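# Place the carton inside the taped outline on the block

## Task

Set the carton down on top of the raised block so that no part of it extends beyond the blue tape outline and its long side runs parallel to the outline's long side. It must stay there resting on its own, not held up by the robot. Afterwards release it and move the tool away.

## Robot and tools

ROBOT. One UR7e-style arm with a suction cup instead of fingers. The reported hand point is the cup point: the middle of the cup's rim when nothing touches it. The cup points along the cup point's own +z axis. About 4 cm behind the rim the tool widens, with its body and wrist camera reaching roughly 9 cm sideways, so leave room around it. Joint ranges (rad): shoulder pan -3.142..3.142, shoulder lift -6.283..6.283, elbow 0.000..3.142, wrist 1 -4.712..1.571, wrist 2 and wrist 3 -6.283..6.283. The elbow cannot fully straighten.

FRAME. All poses are in the scene frame: origin on the table top under the arm base, +z up, +y to the left when facing along +x. Positions are in metres, orientation is a quaternion written w first (qw, qx, qy, qz). The base may be slightly tilted, and the printed cup point can be a little off, more at long reach.

execute_actions(actions). actions is a list of actions. Each action is a table of at most 15 rows; each row is one control step of 1/30 s, and if fewer than 15 rows are given the last row repeats to fill 15 steps. A row is 8 numbers: x, y, z, qw, qx, qy, qz, suction. These are an absolute target pose for the cup point, not an offset. Suction is in [-1, 1]: above 0.01 means on, 0.01 or less means off, and it keeps its last value. Each step the commanded pose is clipped to within 100 mm and 16 degrees of the measured pose, so a far target takes several actions; after an action the arm continues only to the last clipped pose. A target more than 0.6 m from the cup point along any of its current axes makes the action refused; if the first action is bad, nothing in the call runs. Always repeat the desired quaternion in every row rather than copying the reported one. An empty list just returns state and pictures.

move(target, speed, stop_force, blocking). target is one row of the same 8 numbers (absolute pose plus suction, suction applied at start). The cup point follows a straight path to it, lasting 0.5 to 10 s; longer paths are cut off at 10 s. speed is in m/s, 0.002 to 0.5, default 0.25; rotation is limited to twice that in rad/s. stop_force, in N from 9 to 40, ends the path when the wrist sensor feels that much extra push against the motion for two steps; the cup point then backs up two steps and holds. Use it only with very slow speed when aiming past a surface, not on moves that rotate the tool, and not when lifting off something you are pressing (it would stop immediately). It is not allowed in the first 0.2 s of a scene or with blocking=false. blocking=false returns after 0.5 s while the arm keeps going; then use wait or stop before sending anything else. The result adds a move: line giving the ending (done, off_target, moving, held, fault, or contact when stop_force ended it) and limits (paced = pose clipped; held = a check blocked some steps, after which the arm may speed up), plus the distance to target. The path does not avoid obstacles.

wait(seconds): 0 to 10, the arm holds its last command; returns early if a running move finishes. stop(): brakes a running move; it needs some distance. zoom_image(camera, region): camera is cam_high, cam_low or cam_wrist; region [x0, y0, x1, y1] in image pixels from the top-left, at most 504 by 504. read_manual(section): only "licences", no motion. finished_scene(scene): ends the given scene for good and reports success; only call it when the carton rests correctly and the tool is clear.

RESULTS. Each result gives cup point position, quaternion and velocities, joint positions and torques (torques are rough and offset), Wrist force and Wrist torque in the cup point's axes (noise up to about 2.4 N, offsets up to about 4 N, saturating near 50 N; 'no reading' is harmless), Hand target, suction_measured and part_present, plus images from cam_high (504x504), cam_low (504x504) and cam_wrist (616x616 fisheye). 'pose unreachable' means the clearance check altered or blocked the command; the mounting post counts as arm.

GRIPPING. Turn suction on and press the 36 mm rim fully onto a flat, smooth area of the carton, away from its edges, seams or holes. suction_measured near 0 means no seal; 0.83 or more is airtight; part_present turns 1 at 0.50 and back to 0 below 0.45. Under vacuum the cup shortens, so the carton sits up to about 12 mm nearer the tool. To release, lower the carton until it rests on the block, switch suction off, then rise at least 15 mm. If the cup seals on the table, switch suction off to free it.

SAFETY. The arm is stiff: pushing even slightly past contact on something firm can trigger a fault. A joint torque above its load limit (133 N m for the three big joints, 24.9 N m for each wrist joint, including the held weight) or any outside force of 150 N stops the arm for 10 s and skips the rest of the call. Approach surfaces slowly. Motors heat while holding loads: a MOTOR HOT warning appears from 70 °C and at 85 °C the brakes lock until cooled. Commands lag about 0.17 s behind. A loose object may get nudged occasionally. Never drop, slam or knock anything off the table.

Each tool is called after "Call:" as a command line: name --argument value for each argument, lists and objects as JSON in quotes; but a table of rows of numbers goes row by row, as --pt "numbers of a row", without its own name.

## Session

Call:
execute_actions --actions '[]'

Scene clock: 0.00 s.
end_effector_position=(+0.4293, -0.0010, +0.2366) suction_measured=0.00 part_present=0 end_effector_quat_wxyz=(+0.000, +0.001, +1.000, +0.001) end_effector_velocity=(+0.000, +0.000, +0.001) end_effector_angular_velocity=(+0.000, -0.002, -0.001)
Joint positions: [-0.315 -1.722  2.042 -1.891 -1.57   1.255]
Joint velocities: [ 0.    -0.001 -0.    -0.001  0.001  0.001]
Joint torques (N m, as the arm reports them, + toward a larger angle): no reading
Wrist force (N, on the end effector, along its own x y z axes, offset not removed): no reading
Wrist torque (N m, same axes, about the end effector's origin, offset not removed): no reading
Hand target: +0.429, -0.001, +0.237; +0.000, +0.001, +1.000, +0.001

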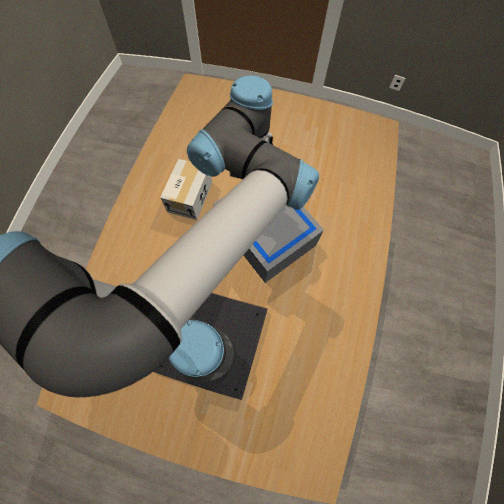

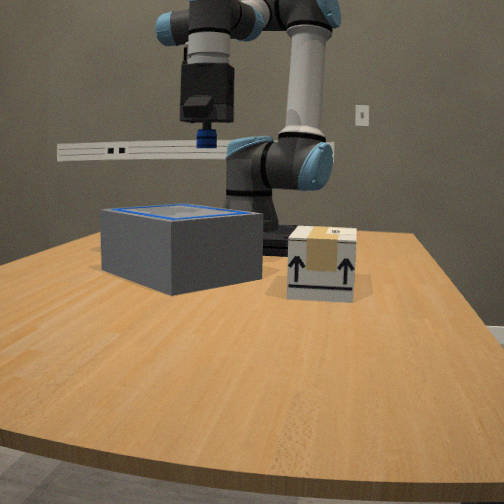

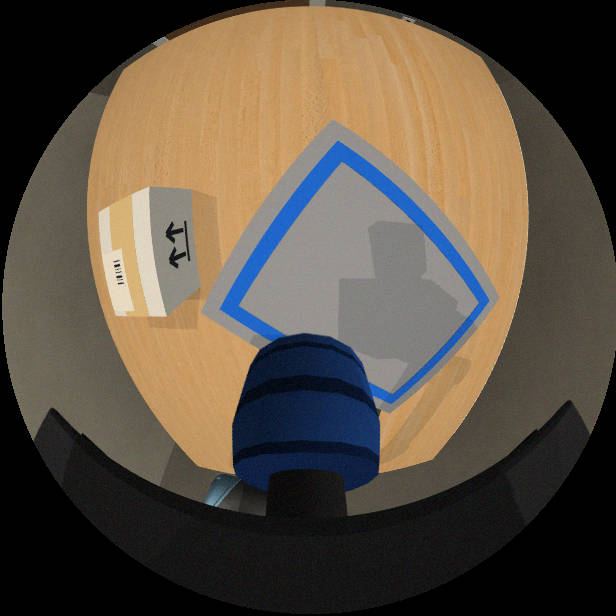

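Call:
move --target '[0.40,0.22,0.30,0,0,1,0,0]'

Call:
zoom_image --camera "cam_high" --region '[130,130,350,310]'

Scene clock: 6.57 s.
end_effector_position=(+0.3999, +0.2200, +0.2999) suction_measured=0.00 part_present=0 end_effector_quat_wxyz=(-0.000, -0.000, +1.000, +0.000) end_effector_velocity=(+0.000, +0.002, +0.001) end_effector_angular_velocity=(-0.001, -0.000, -0.001)
Joint positions: [ 0.21  -1.69   1.849 -1.73  -1.571  1.778]
Joint velocities: [ 0.004  0.003 -0.004  0.001 -0.001  0.005]
Joint torques (N m, as the arm reports them, + toward a larger angle): [  7.29  -5.25 -28.4   -1.15  -1.66   2.94]
Wrist force (N, on the end effector, along its own x y z axes, offset not removed): [-0.6 -0.2 1.4]
Wrist torque (N m, same axes, about the end effector's origin, offset not removed): [-0.08 0.03 -0.28]
Hand target: +0.400, +0.220, +0.300; -0.000, -0.000, +1.000, +0.000
Off the commanded pose: 0.000 m, 0 deg.
move: done
camera_calibration (this result's frames):
cam_wrist: T_world_to_cam=[[-0.0220877, -0.999731, 0.00709732, 0.220307], [-0.915117, 0.0230759, 0.402529, 0.259904], [-0.402584, 0.00239605, -0.91538, 0.498764], [0, 0, 0, 1]] pos_world=[0.443503, 0.213055, 0.350376]

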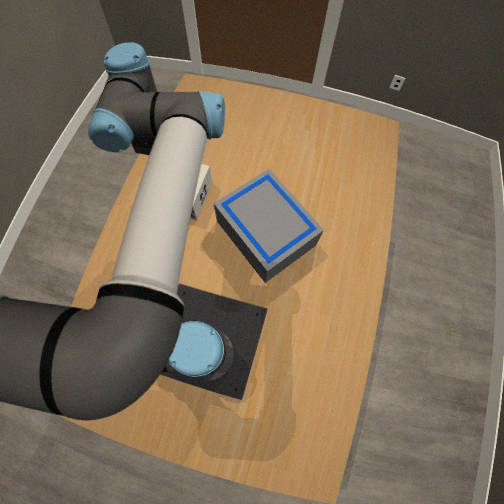

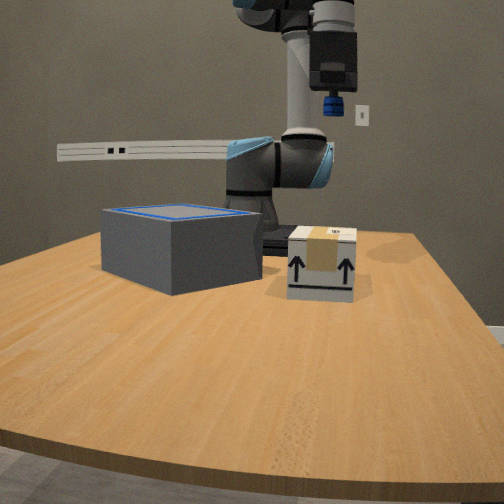

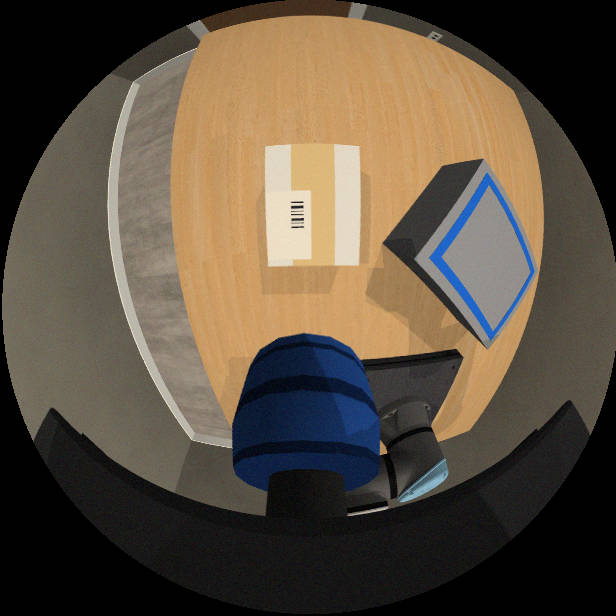

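Region (130, 130, 350, 310) of cam_high's 504x504 image, scaled by 2.291, with more detail than that image has; it fills the top 412 rows of this view, and the rest is white.

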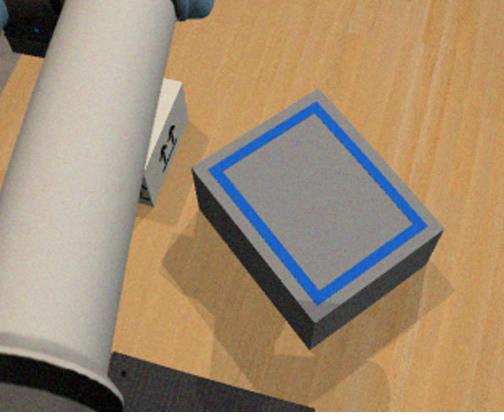

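Call:
move --target '[0.456,0.205,0.11,0,0,1,0,0]'

Call:
move --target '[0.456,0.205,0.075,0,0,1,0,1]' --speed 0.01 --stop_force 12

Scene clock: 23.40 s.
end_effector_position=(+0.4555, +0.2050, +0.1101) suction_measured=0.00 part_present=0 end_effector_quat_wxyz=(-0.000, -0.000, +1.000, -0.000) end_effector_velocity=(+0.001, -0.000, -0.003) end_effector_angular_velocity=(-0.001, +0.001, -0.000)
Joint positions: [ 0.156 -1.387  2.071 -2.254 -1.571  1.724]
Joint velocities: [-0.     0.008 -0.002 -0.005 -0.001  0.   ]
Joint torques (N m, as the arm reports them, + toward a larger angle): [ -7.38 -16.19 -25.14  -4.05   1.37  -2.79]
Wrist force (N, on the end effector, along its own x y z axes, offset not removed): [-0.1 -2.0 1.7]
Wrist torque (N m, same axes, about the end effector's origin, offset not removed): [-0.26 0.01 -0.20]
Hand target: +0.456, +0.205, +0.110; +0.000, -0.000, +1.000, +0.000
Off the commanded pose: 0.000 m, 0 deg.
move: done
camera_calibration (this result's frames):
cam_wrist: T_world_to_cam=[[-0.0221239, -0.999729, 0.00726325, 0.207888], [-0.915165, 0.0231761, 0.402413, 0.387616], [-0.402472, 0.00225587, -0.91543, 0.34746], [0, 0, 0, 1]] pos_world=[0.499175, 0.198064, 0.160583]

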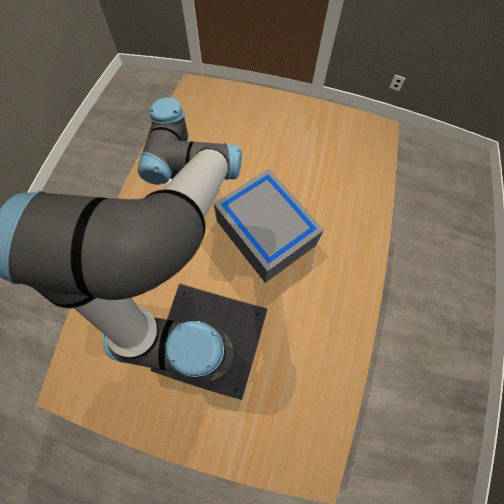

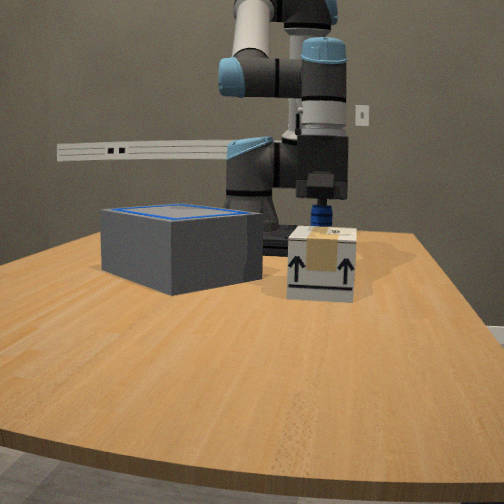

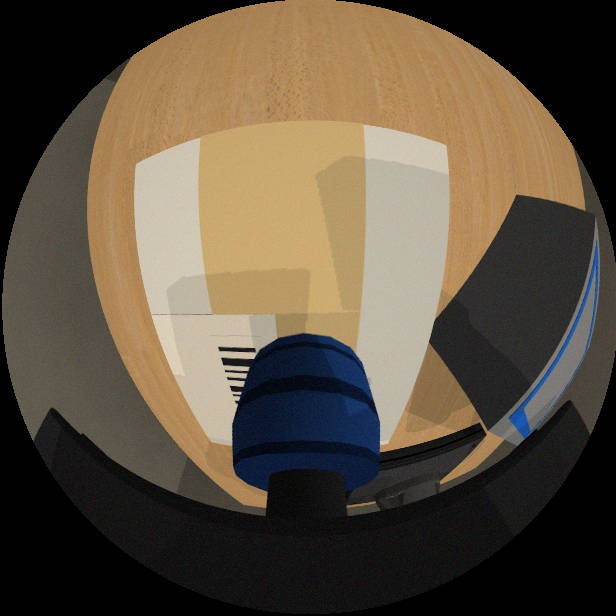

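Scene clock: 26.20 s.
end_effector_position=(+0.4558, +0.2050, +0.0859) suction_measured=0.98 part_present=1 end_effector_quat_wxyz=(-0.000, +0.000, +1.000, -0.000) end_effector_velocity=(-0.001, -0.000, +0.002) end_effector_angular_velocity=(+0.000, +0.004, -0.001)
Joint positions: [ 0.156 -1.343  2.096 -2.324 -1.571  1.724]
Joint velocities: [-0.    -0.004 -0.003  0.011  0.001  0.   ]
Joint torques (N m, as the arm reports them, + toward a larger angle): [ -5.75 -22.43 -17.     0.01  -0.27  -2.63]
Wrist force (N, on the end effector, along its own x y z axes, offset not removed): [12.2 -5.6 -42.1]
Wrist torque (N m, same axes, about the end effector's origin, offset not removed): [-0.21 -0.12 -0.25]
Hand target: +0.456, +0.205, +0.086; +0.000, +0.000, +1.000, -0.000
Off the commanded pose: 0.011 m, 0 deg.
move: contact
camera_calibration (this result's frames):
cam_wrist: T_world_to_cam=[[-0.0221309, -0.999728, 0.0072982, 0.208074], [-0.915205, 0.0231968, 0.40232, 0.39762], [-0.40238, 0.00222436, -0.91547, 0.325358], [0, 0, 0, 1]] pos_world=[0.499426, 0.19807, 0.136367]

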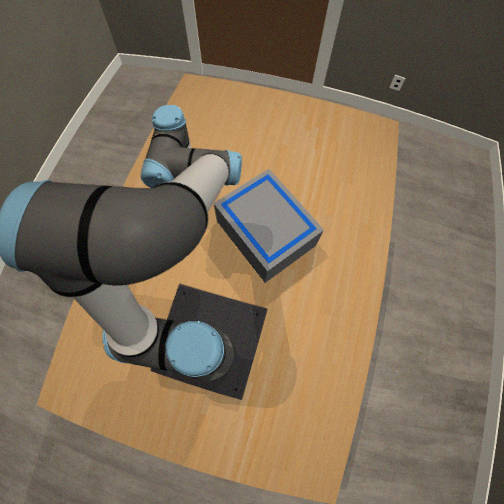

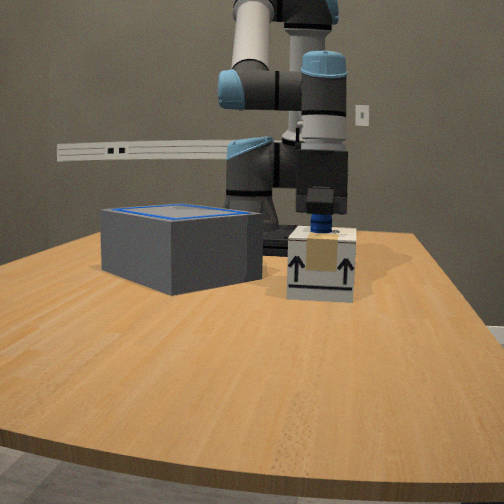

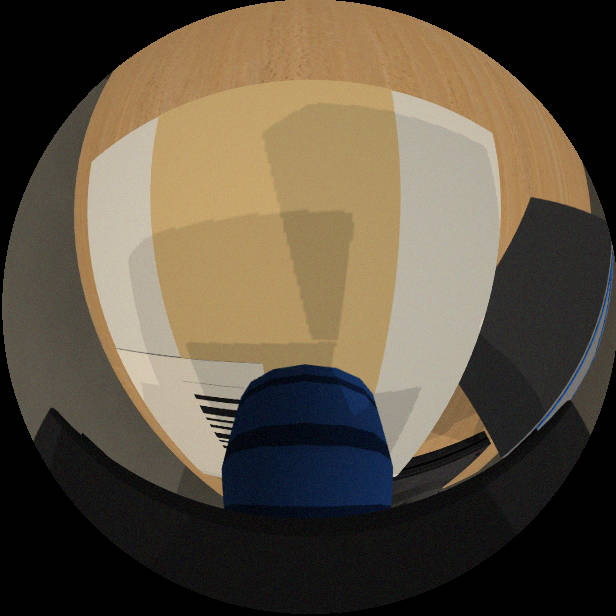

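Call:
move --target '[0.456,0.205,0.25,0,0,1,0,1]' --speed 0.15

Call:
move --target '[0.452,-0.062,0.25,0,-0.446,0.895,0,1]' --speed 0.2

Call:
move --target '[0.452,-0.062,0.21,0,-0.446,0.895,0,1]' --speed 0.08

Scene clock: 31.80 s.
end_effector_position=(+0.4562, +0.2051, +0.2497) suction_measured=0.98 part_present=1 end_effector_quat_wxyz=(+0.000, -0.000, +1.000, +0.000) end_effector_velocity=(+0.000, -0.000, +0.002) end_effector_angular_velocity=(+0.000, +0.000, -0.001)
Joint positions: [ 0.156 -1.553  1.851 -1.869 -1.571  1.724]
Joint velocities: [-0.001 -0.001 -0.005  0.006  0.001  0.   ]
Joint torques (N m, as the arm reports them, + toward a larger angle): [ -4.51 -42.94 -32.35  -1.79  -1.59  -3.  ]
Wrist force (N, on the end effector, along its own x y z axes, offset not removed): [-1.6 -1.4 6.7]
Wrist torque (N m, same axes, about the end effector's origin, offset not removed): [-0.22 0.30 -0.09]
Hand target: +0.456, +0.205, +0.250; +0.000, +0.000, +1.000, +0.000
Off the commanded pose: 0.000 m, 0 deg.
move: done
camera_calibration (this result's frames):
cam_wrist: T_world_to_cam=[[-0.0220872, -0.999731, 0.00711112, 0.207095], [-0.91526, 0.0230818, 0.402202, 0.332159], [-0.402257, 0.00237497, -0.915523, 0.475436], [0, 0, 0, 1]] pos_world=[0.499834, 0.198243, 0.300205]

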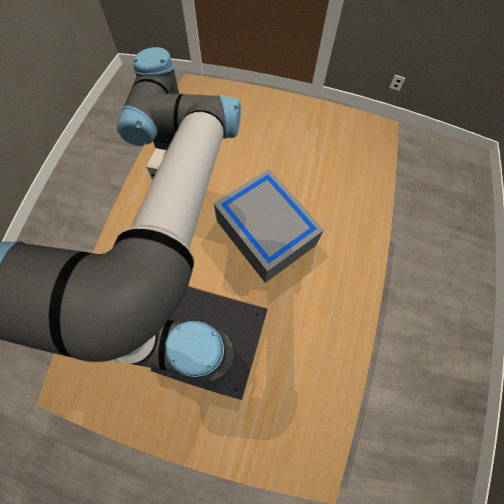

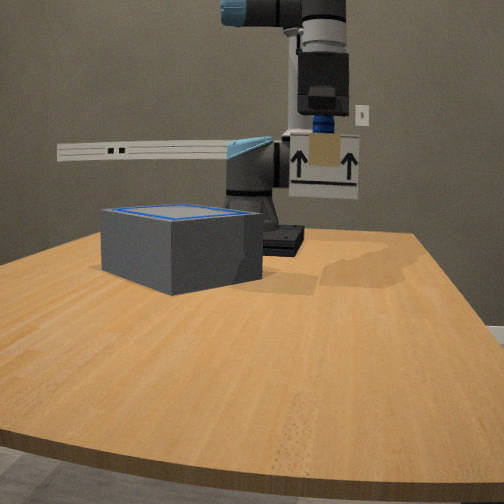

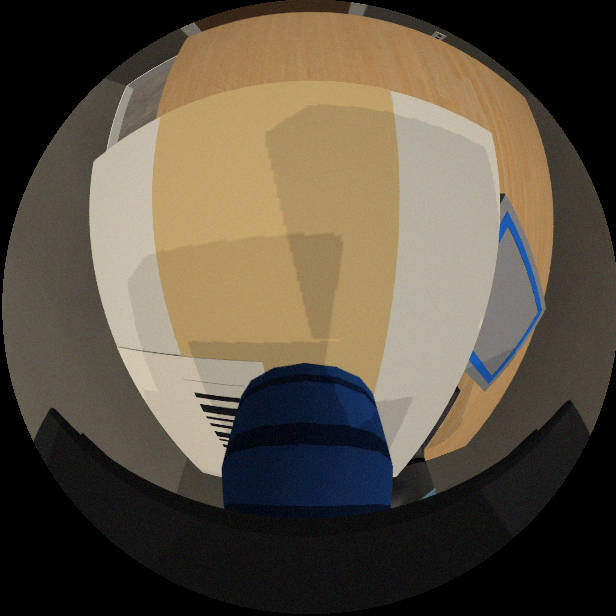

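Scene clock: 34.60 s.
end_effector_position=(+0.4523, -0.0620, +0.2501) suction_measured=0.98 part_present=1 end_effector_quat_wxyz=(+0.000, -0.446, +0.895, -0.000) end_effector_velocity=(+0.001, -0.001, -0.000) end_effector_angular_velocity=(+0.003, -0.001, +0.009)
Joint positions: [-0.429 -1.662  1.955 -1.865 -1.571  0.215]
Joint velocities: [-0.005  0.002 -0.001 -0.001  0.003 -0.013]
Joint torques (N m, as the arm reports them, + toward a larger angle): [ -8.39 -12.71 -30.68  -1.65   1.24  -2.1 ]
Wrist force (N, on the end effector, along its own x y z axes, offset not removed): [-0.9 0.4 6.6]
Wrist torque (N m, same axes, about the end effector's origin, offset not removed): [0.07 0.08 -0.29]
Hand target: +0.452, -0.062, +0.250; +0.000, -0.446, +0.895, -0.000
Off the commanded pose: 0.000 m, 0 deg.
move: done
camera_calibration (this result's frames):
cam_wrist: T_world_to_cam=[[0.784326, -0.6203, 0.0078181, -0.401421], [-0.5704, -0.716162, 0.402188, 0.13284], [-0.243878, -0.319906, -0.915524, 0.383191], [0, 0, 0, 1]] pos_world=[0.484069, -0.0312812, 0.300532]

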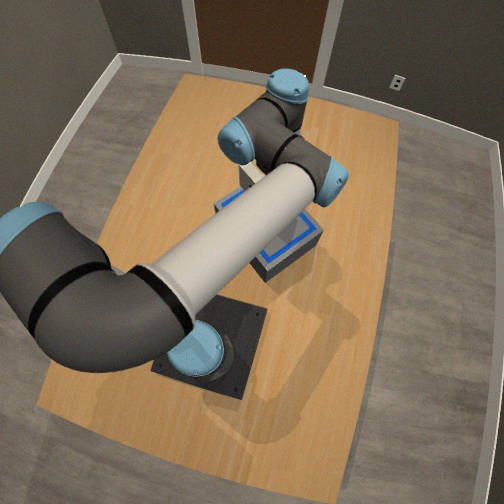

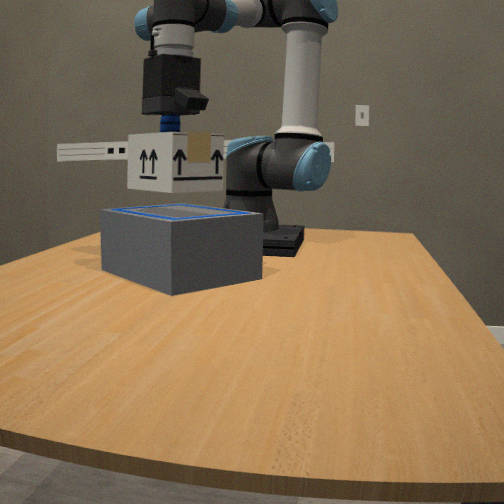

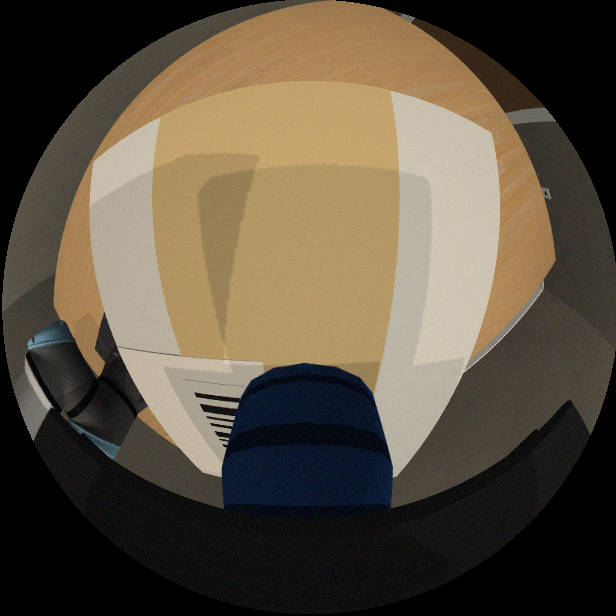

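Scene clock: 35.53 s.
end_effector_position=(+0.4519, -0.0620, +0.2102) suction_measured=0.98 part_present=1 end_effector_quat_wxyz=(-0.000, -0.446, +0.895, +0.000) end_effector_velocity=(-0.000, -0.000, -0.002) end_effector_angular_velocity=(-0.001, +0.002, -0.000)
Joint positions: [-0.43  -1.628  2.032 -1.975 -1.571  0.214]
Joint velocities: [ 0.     0.003  0.003 -0.005 -0.002  0.   ]
Joint torques (N m, as the arm reports them, + toward a larger angle): [ -5.37 -11.54 -16.39  -4.49   0.55  -2.86]
Wrist force (N, on the end effector, along its own x y z axes, offset not removed): [0.0 -2.3 12.3]
Wrist torque (N m, same axes, about the end effector's origin, offset not removed): [-0.53 0.02 -0.25]
Hand target: +0.452, -0.062, +0.210; -0.000, -0.446, +0.895, +0.000
Off the commanded pose: 0.000 m, 0 deg.
move: done
camera_calibration (this result's frames):
cam_wrist: T_world_to_cam=[[0.784837, -0.61966, 0.00721072, -0.400899], [-0.569601, -0.716752, 0.402271, 0.148237], [-0.244103, -0.319824, -0.915492, 0.346686], [0, 0, 0, 1]] pos_world=[0.483704, -0.031293, 0.260648]

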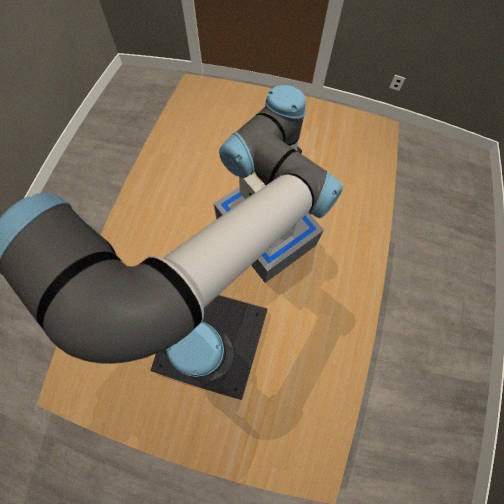

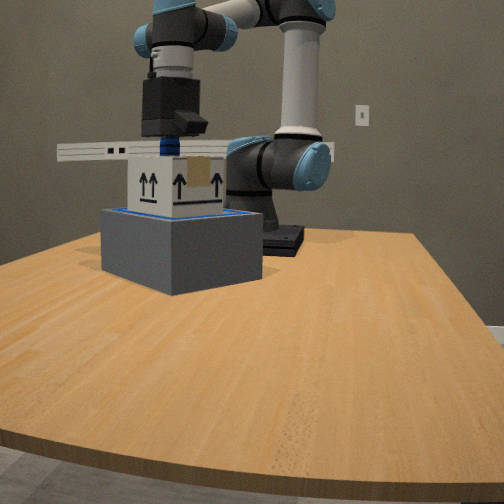

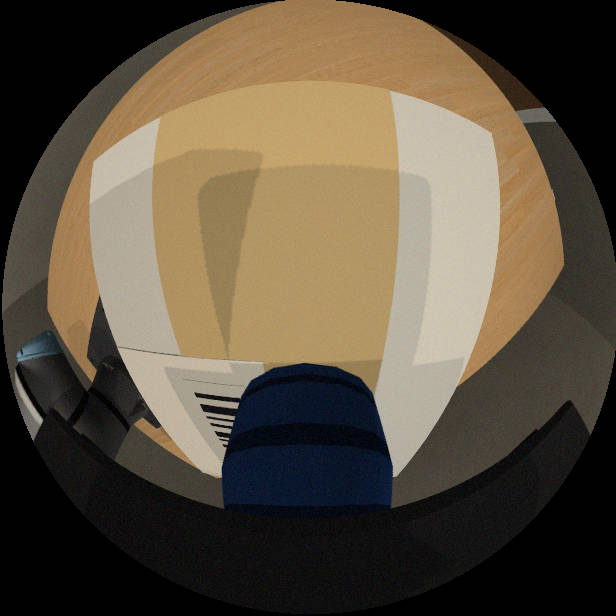

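Call:
execute_actions --actions '[[[0.452,-0.062,0.21,0,-0.446,0.895,0,-1]],[[0.452,-0.062,0.21,0,-0.446,0.895,0,-1]]]'

Call:
move --target '[0.30,0.05,0.38,0,-0.2,0.98,0,-1]'

Call:
zoom_image --camera "cam_high" --region '[130,110,380,310]'

Scene clock: 45.07 s.
end_effector_position=(+0.4520, -0.0620, +0.2100) suction_measured=0.00 part_present=0 end_effector_quat_wxyz=(+0.000, -0.446, +0.895, +0.000) end_effector_velocity=(-0.000, -0.000, -0.001) end_effector_angular_velocity=(+0.001, +0.002, +0.000)
Joint positions: [-0.43  -1.627  2.032 -1.976 -1.571  0.214]
Joint velocities: [-0.     0.001  0.     0.001 -0.    -0.001]
Joint torques (N m, as the arm reports them, + toward a larger angle): [  3.73  -4.33 -23.22   0.71   0.82  -2.45]
Wrist force (N, on the end effector, along its own x y z axes, offset not removed): [3.3 -3.0 -8.9]
Wrist torque (N m, same axes, about the end effector's origin, offset not removed): [-0.26 -0.30 -0.24]
Hand target: +0.452, -0.062, +0.210; +0.000, -0.446, +0.895, +0.000
Off the commanded pose: 0.000 m, 0 deg.
camera_calibration (this result's frames):
cam_wrist: T_world_to_cam=[[0.784838, -0.619658, 0.00722635, -0.400975], [-0.569611, -0.71676, 0.402242, 0.148345], [-0.244073, -0.319811, -0.915505, 0.346518], [0, 0, 0, 1]] pos_world=[0.483775, -0.0313195, 0.260466]

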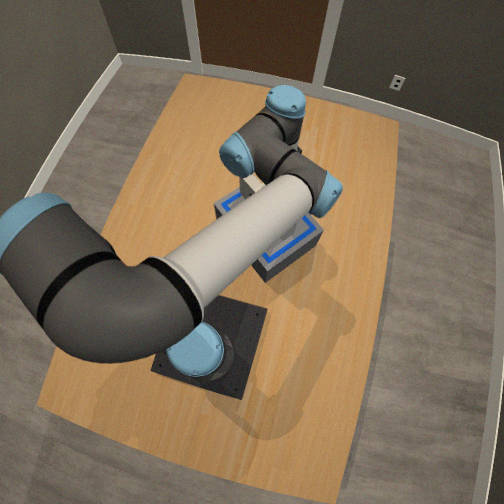

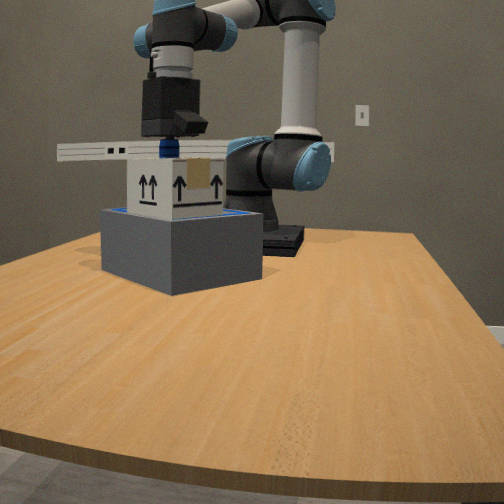

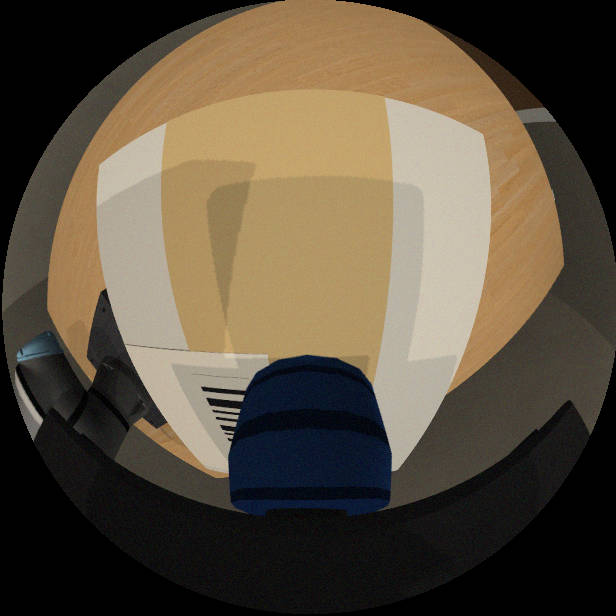

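Scene clock: 46.73 s.
end_effector_position=(+0.3003, +0.0498, +0.3800) suction_measured=0.00 part_present=0 end_effector_quat_wxyz=(+0.000, -0.200, +0.980, +0.000) end_effector_velocity=(-0.001, +0.001, +0.001) end_effector_angular_velocity=(+0.001, +0.001, -0.003)
Joint positions: [-0.285 -2.092  1.909 -1.388 -1.571  0.88 ]
Joint velocities: [ 0.003 -0.001 -0.003  0.005  0.001  0.006]
Joint torques (N m, as the arm reports them, + toward a larger angle): [  5.91 -15.42 -30.07  -0.76  -1.42   3.1 ]
Wrist force (N, on the end effector, along its own x y z axes, offset not removed): [0.0 0.1 -2.3]
Wrist torque (N m, same axes, about the end effector's origin, offset not removed): [-0.02 0.00 -0.05]
Hand target: +0.300, +0.050, +0.380; -0.000, -0.200, +0.980, +0.000
Off the commanded pose: 0.000 m, 0 deg.
move: done
camera_calibration (this result's frames):
cam_wrist: T_world_to_cam=[[0.371685, -0.928331, 0.00713454, -0.0744146], [-0.851016, -0.337638, 0.40221, 0.139316], [-0.370975, -0.155567, -0.91552, 0.530822], [0, 0, 0, 1]] pos_world=[0.343141, 0.0605355, 0.430474]

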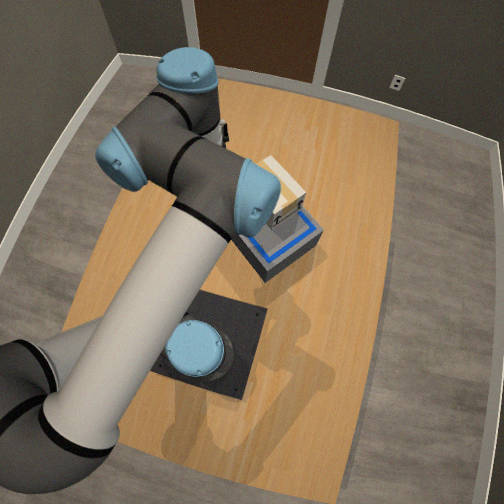

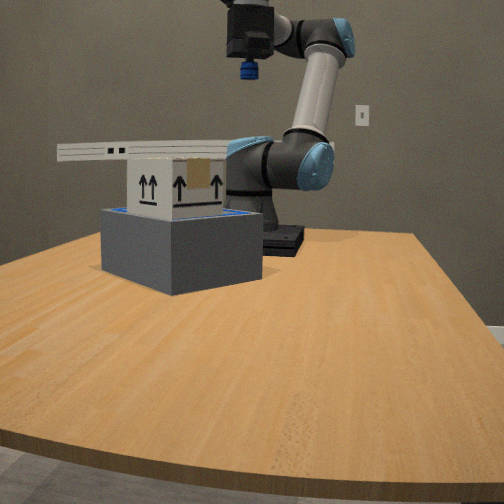

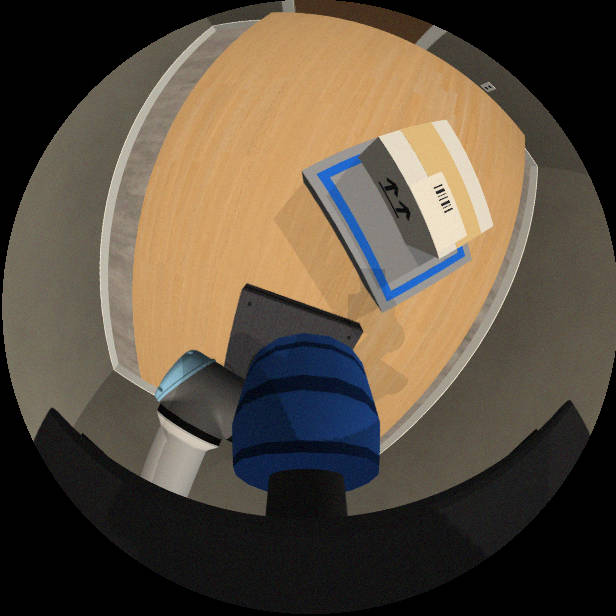

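Region (130, 110, 380, 310) of cam_high's 504x504 image, scaled by 2.016, with more detail than that image has; it fills the top 403 rows of this view, and the rest is white.

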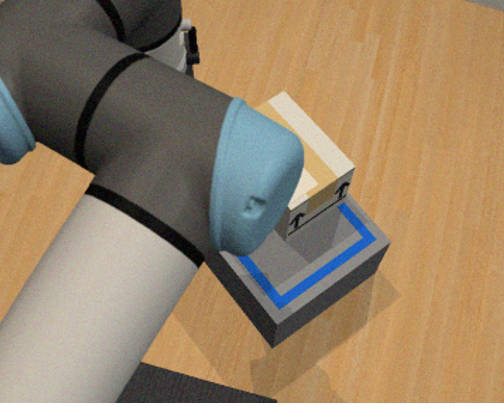

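Call:
move --target '[0.50,0.20,0.40,0,0.5,0.866,0,-1]'

Scene clock: 55.27 s.
end_effector_position=(+0.4997, +0.2002, +0.3998) suction_measured=0.00 part_present=0 end_effector_quat_wxyz=(-0.000, +0.500, +0.866, +0.000) end_effector_velocity=(+0.001, +0.001, +0.000) end_effector_angular_velocity=(-0.001, +0.001, -0.008)
Joint positions: [ 0.134 -1.497  1.405 -1.479 -1.571  2.749]
Joint velocities: [ 0.002  0.005 -0.006  0.002 -0.001  0.01 ]
Joint torques (N m, as the arm reports them, + toward a larger angle): [  6.87 -18.94 -29.76  -0.84  -2.01   3.1 ]
Wrist force (N, on the end effector, along its own x y z axes, offset not removed): [1.6 0.2 0.3]
Wrist torque (N m, same axes, about the end effector's origin, offset not removed): [0.06 -0.16 -0.13]
Hand target: +0.500, +0.200, +0.400; -0.000, +0.500, +0.866, -0.000
Off the commanded pose: 0.000 m, 0 deg.
move: done
camera_calibration (this result's frames):
cam_wrist: T_world_to_cam=[[-0.876446, -0.481445, 0.00728573, 0.525182], [-0.438173, 0.803763, 0.402453, -0.0830769], [-0.199615, 0.349536, -0.915412, 0.459477], [0, 0, 0, 1]] pos_world=[0.51561, 0.159017, 0.450219]

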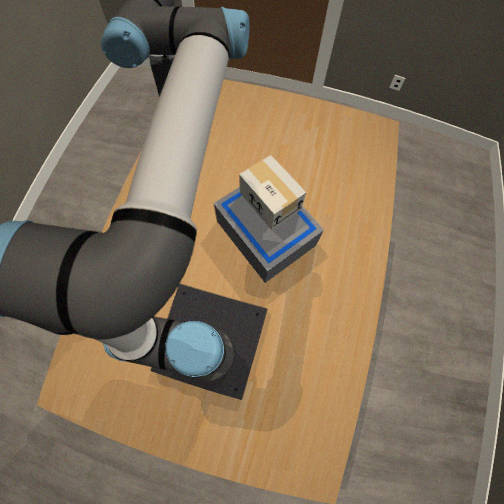

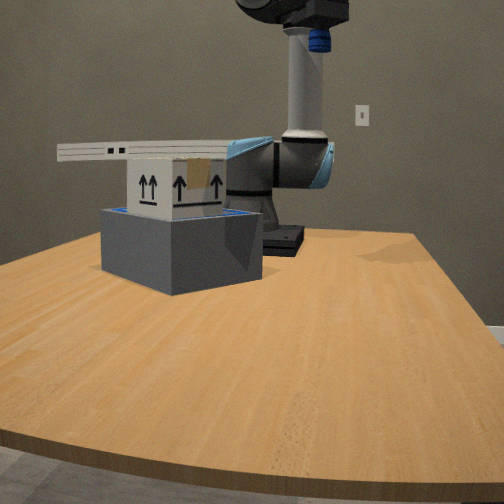

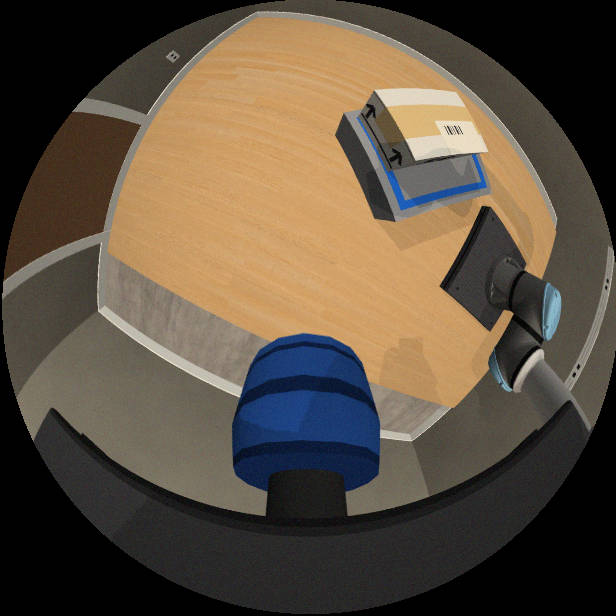

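Call:
zoom_image --camera "cam_high" --region '[190,140,340,290]'

Call:
zoom_image --camera "cam_wrist" --region '[320,70,500,230]'

Region (190, 140, 340, 290) of cam_high's 504x504 image, scaled by 3.360, with more detail than that image has.

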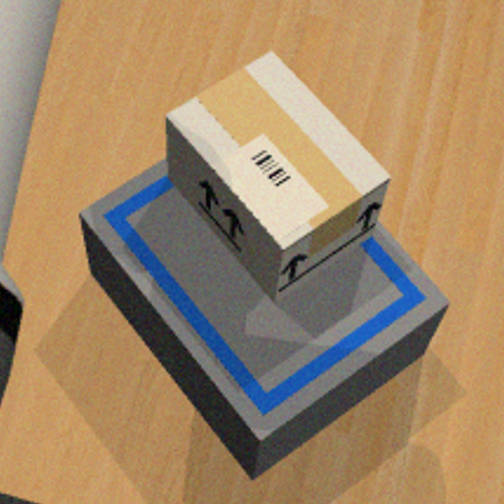

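Region (320, 70, 500, 230) of cam_wrist's 616x616 image, scaled by 2.800, with more detail than that image has.

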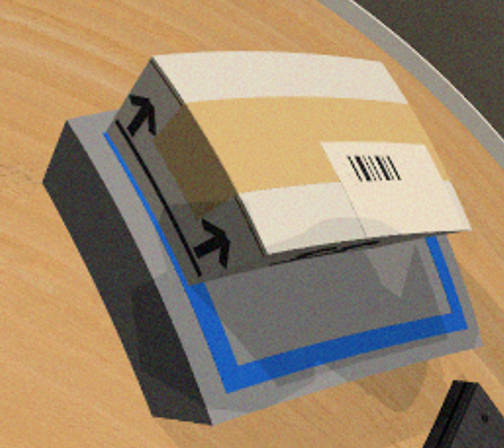

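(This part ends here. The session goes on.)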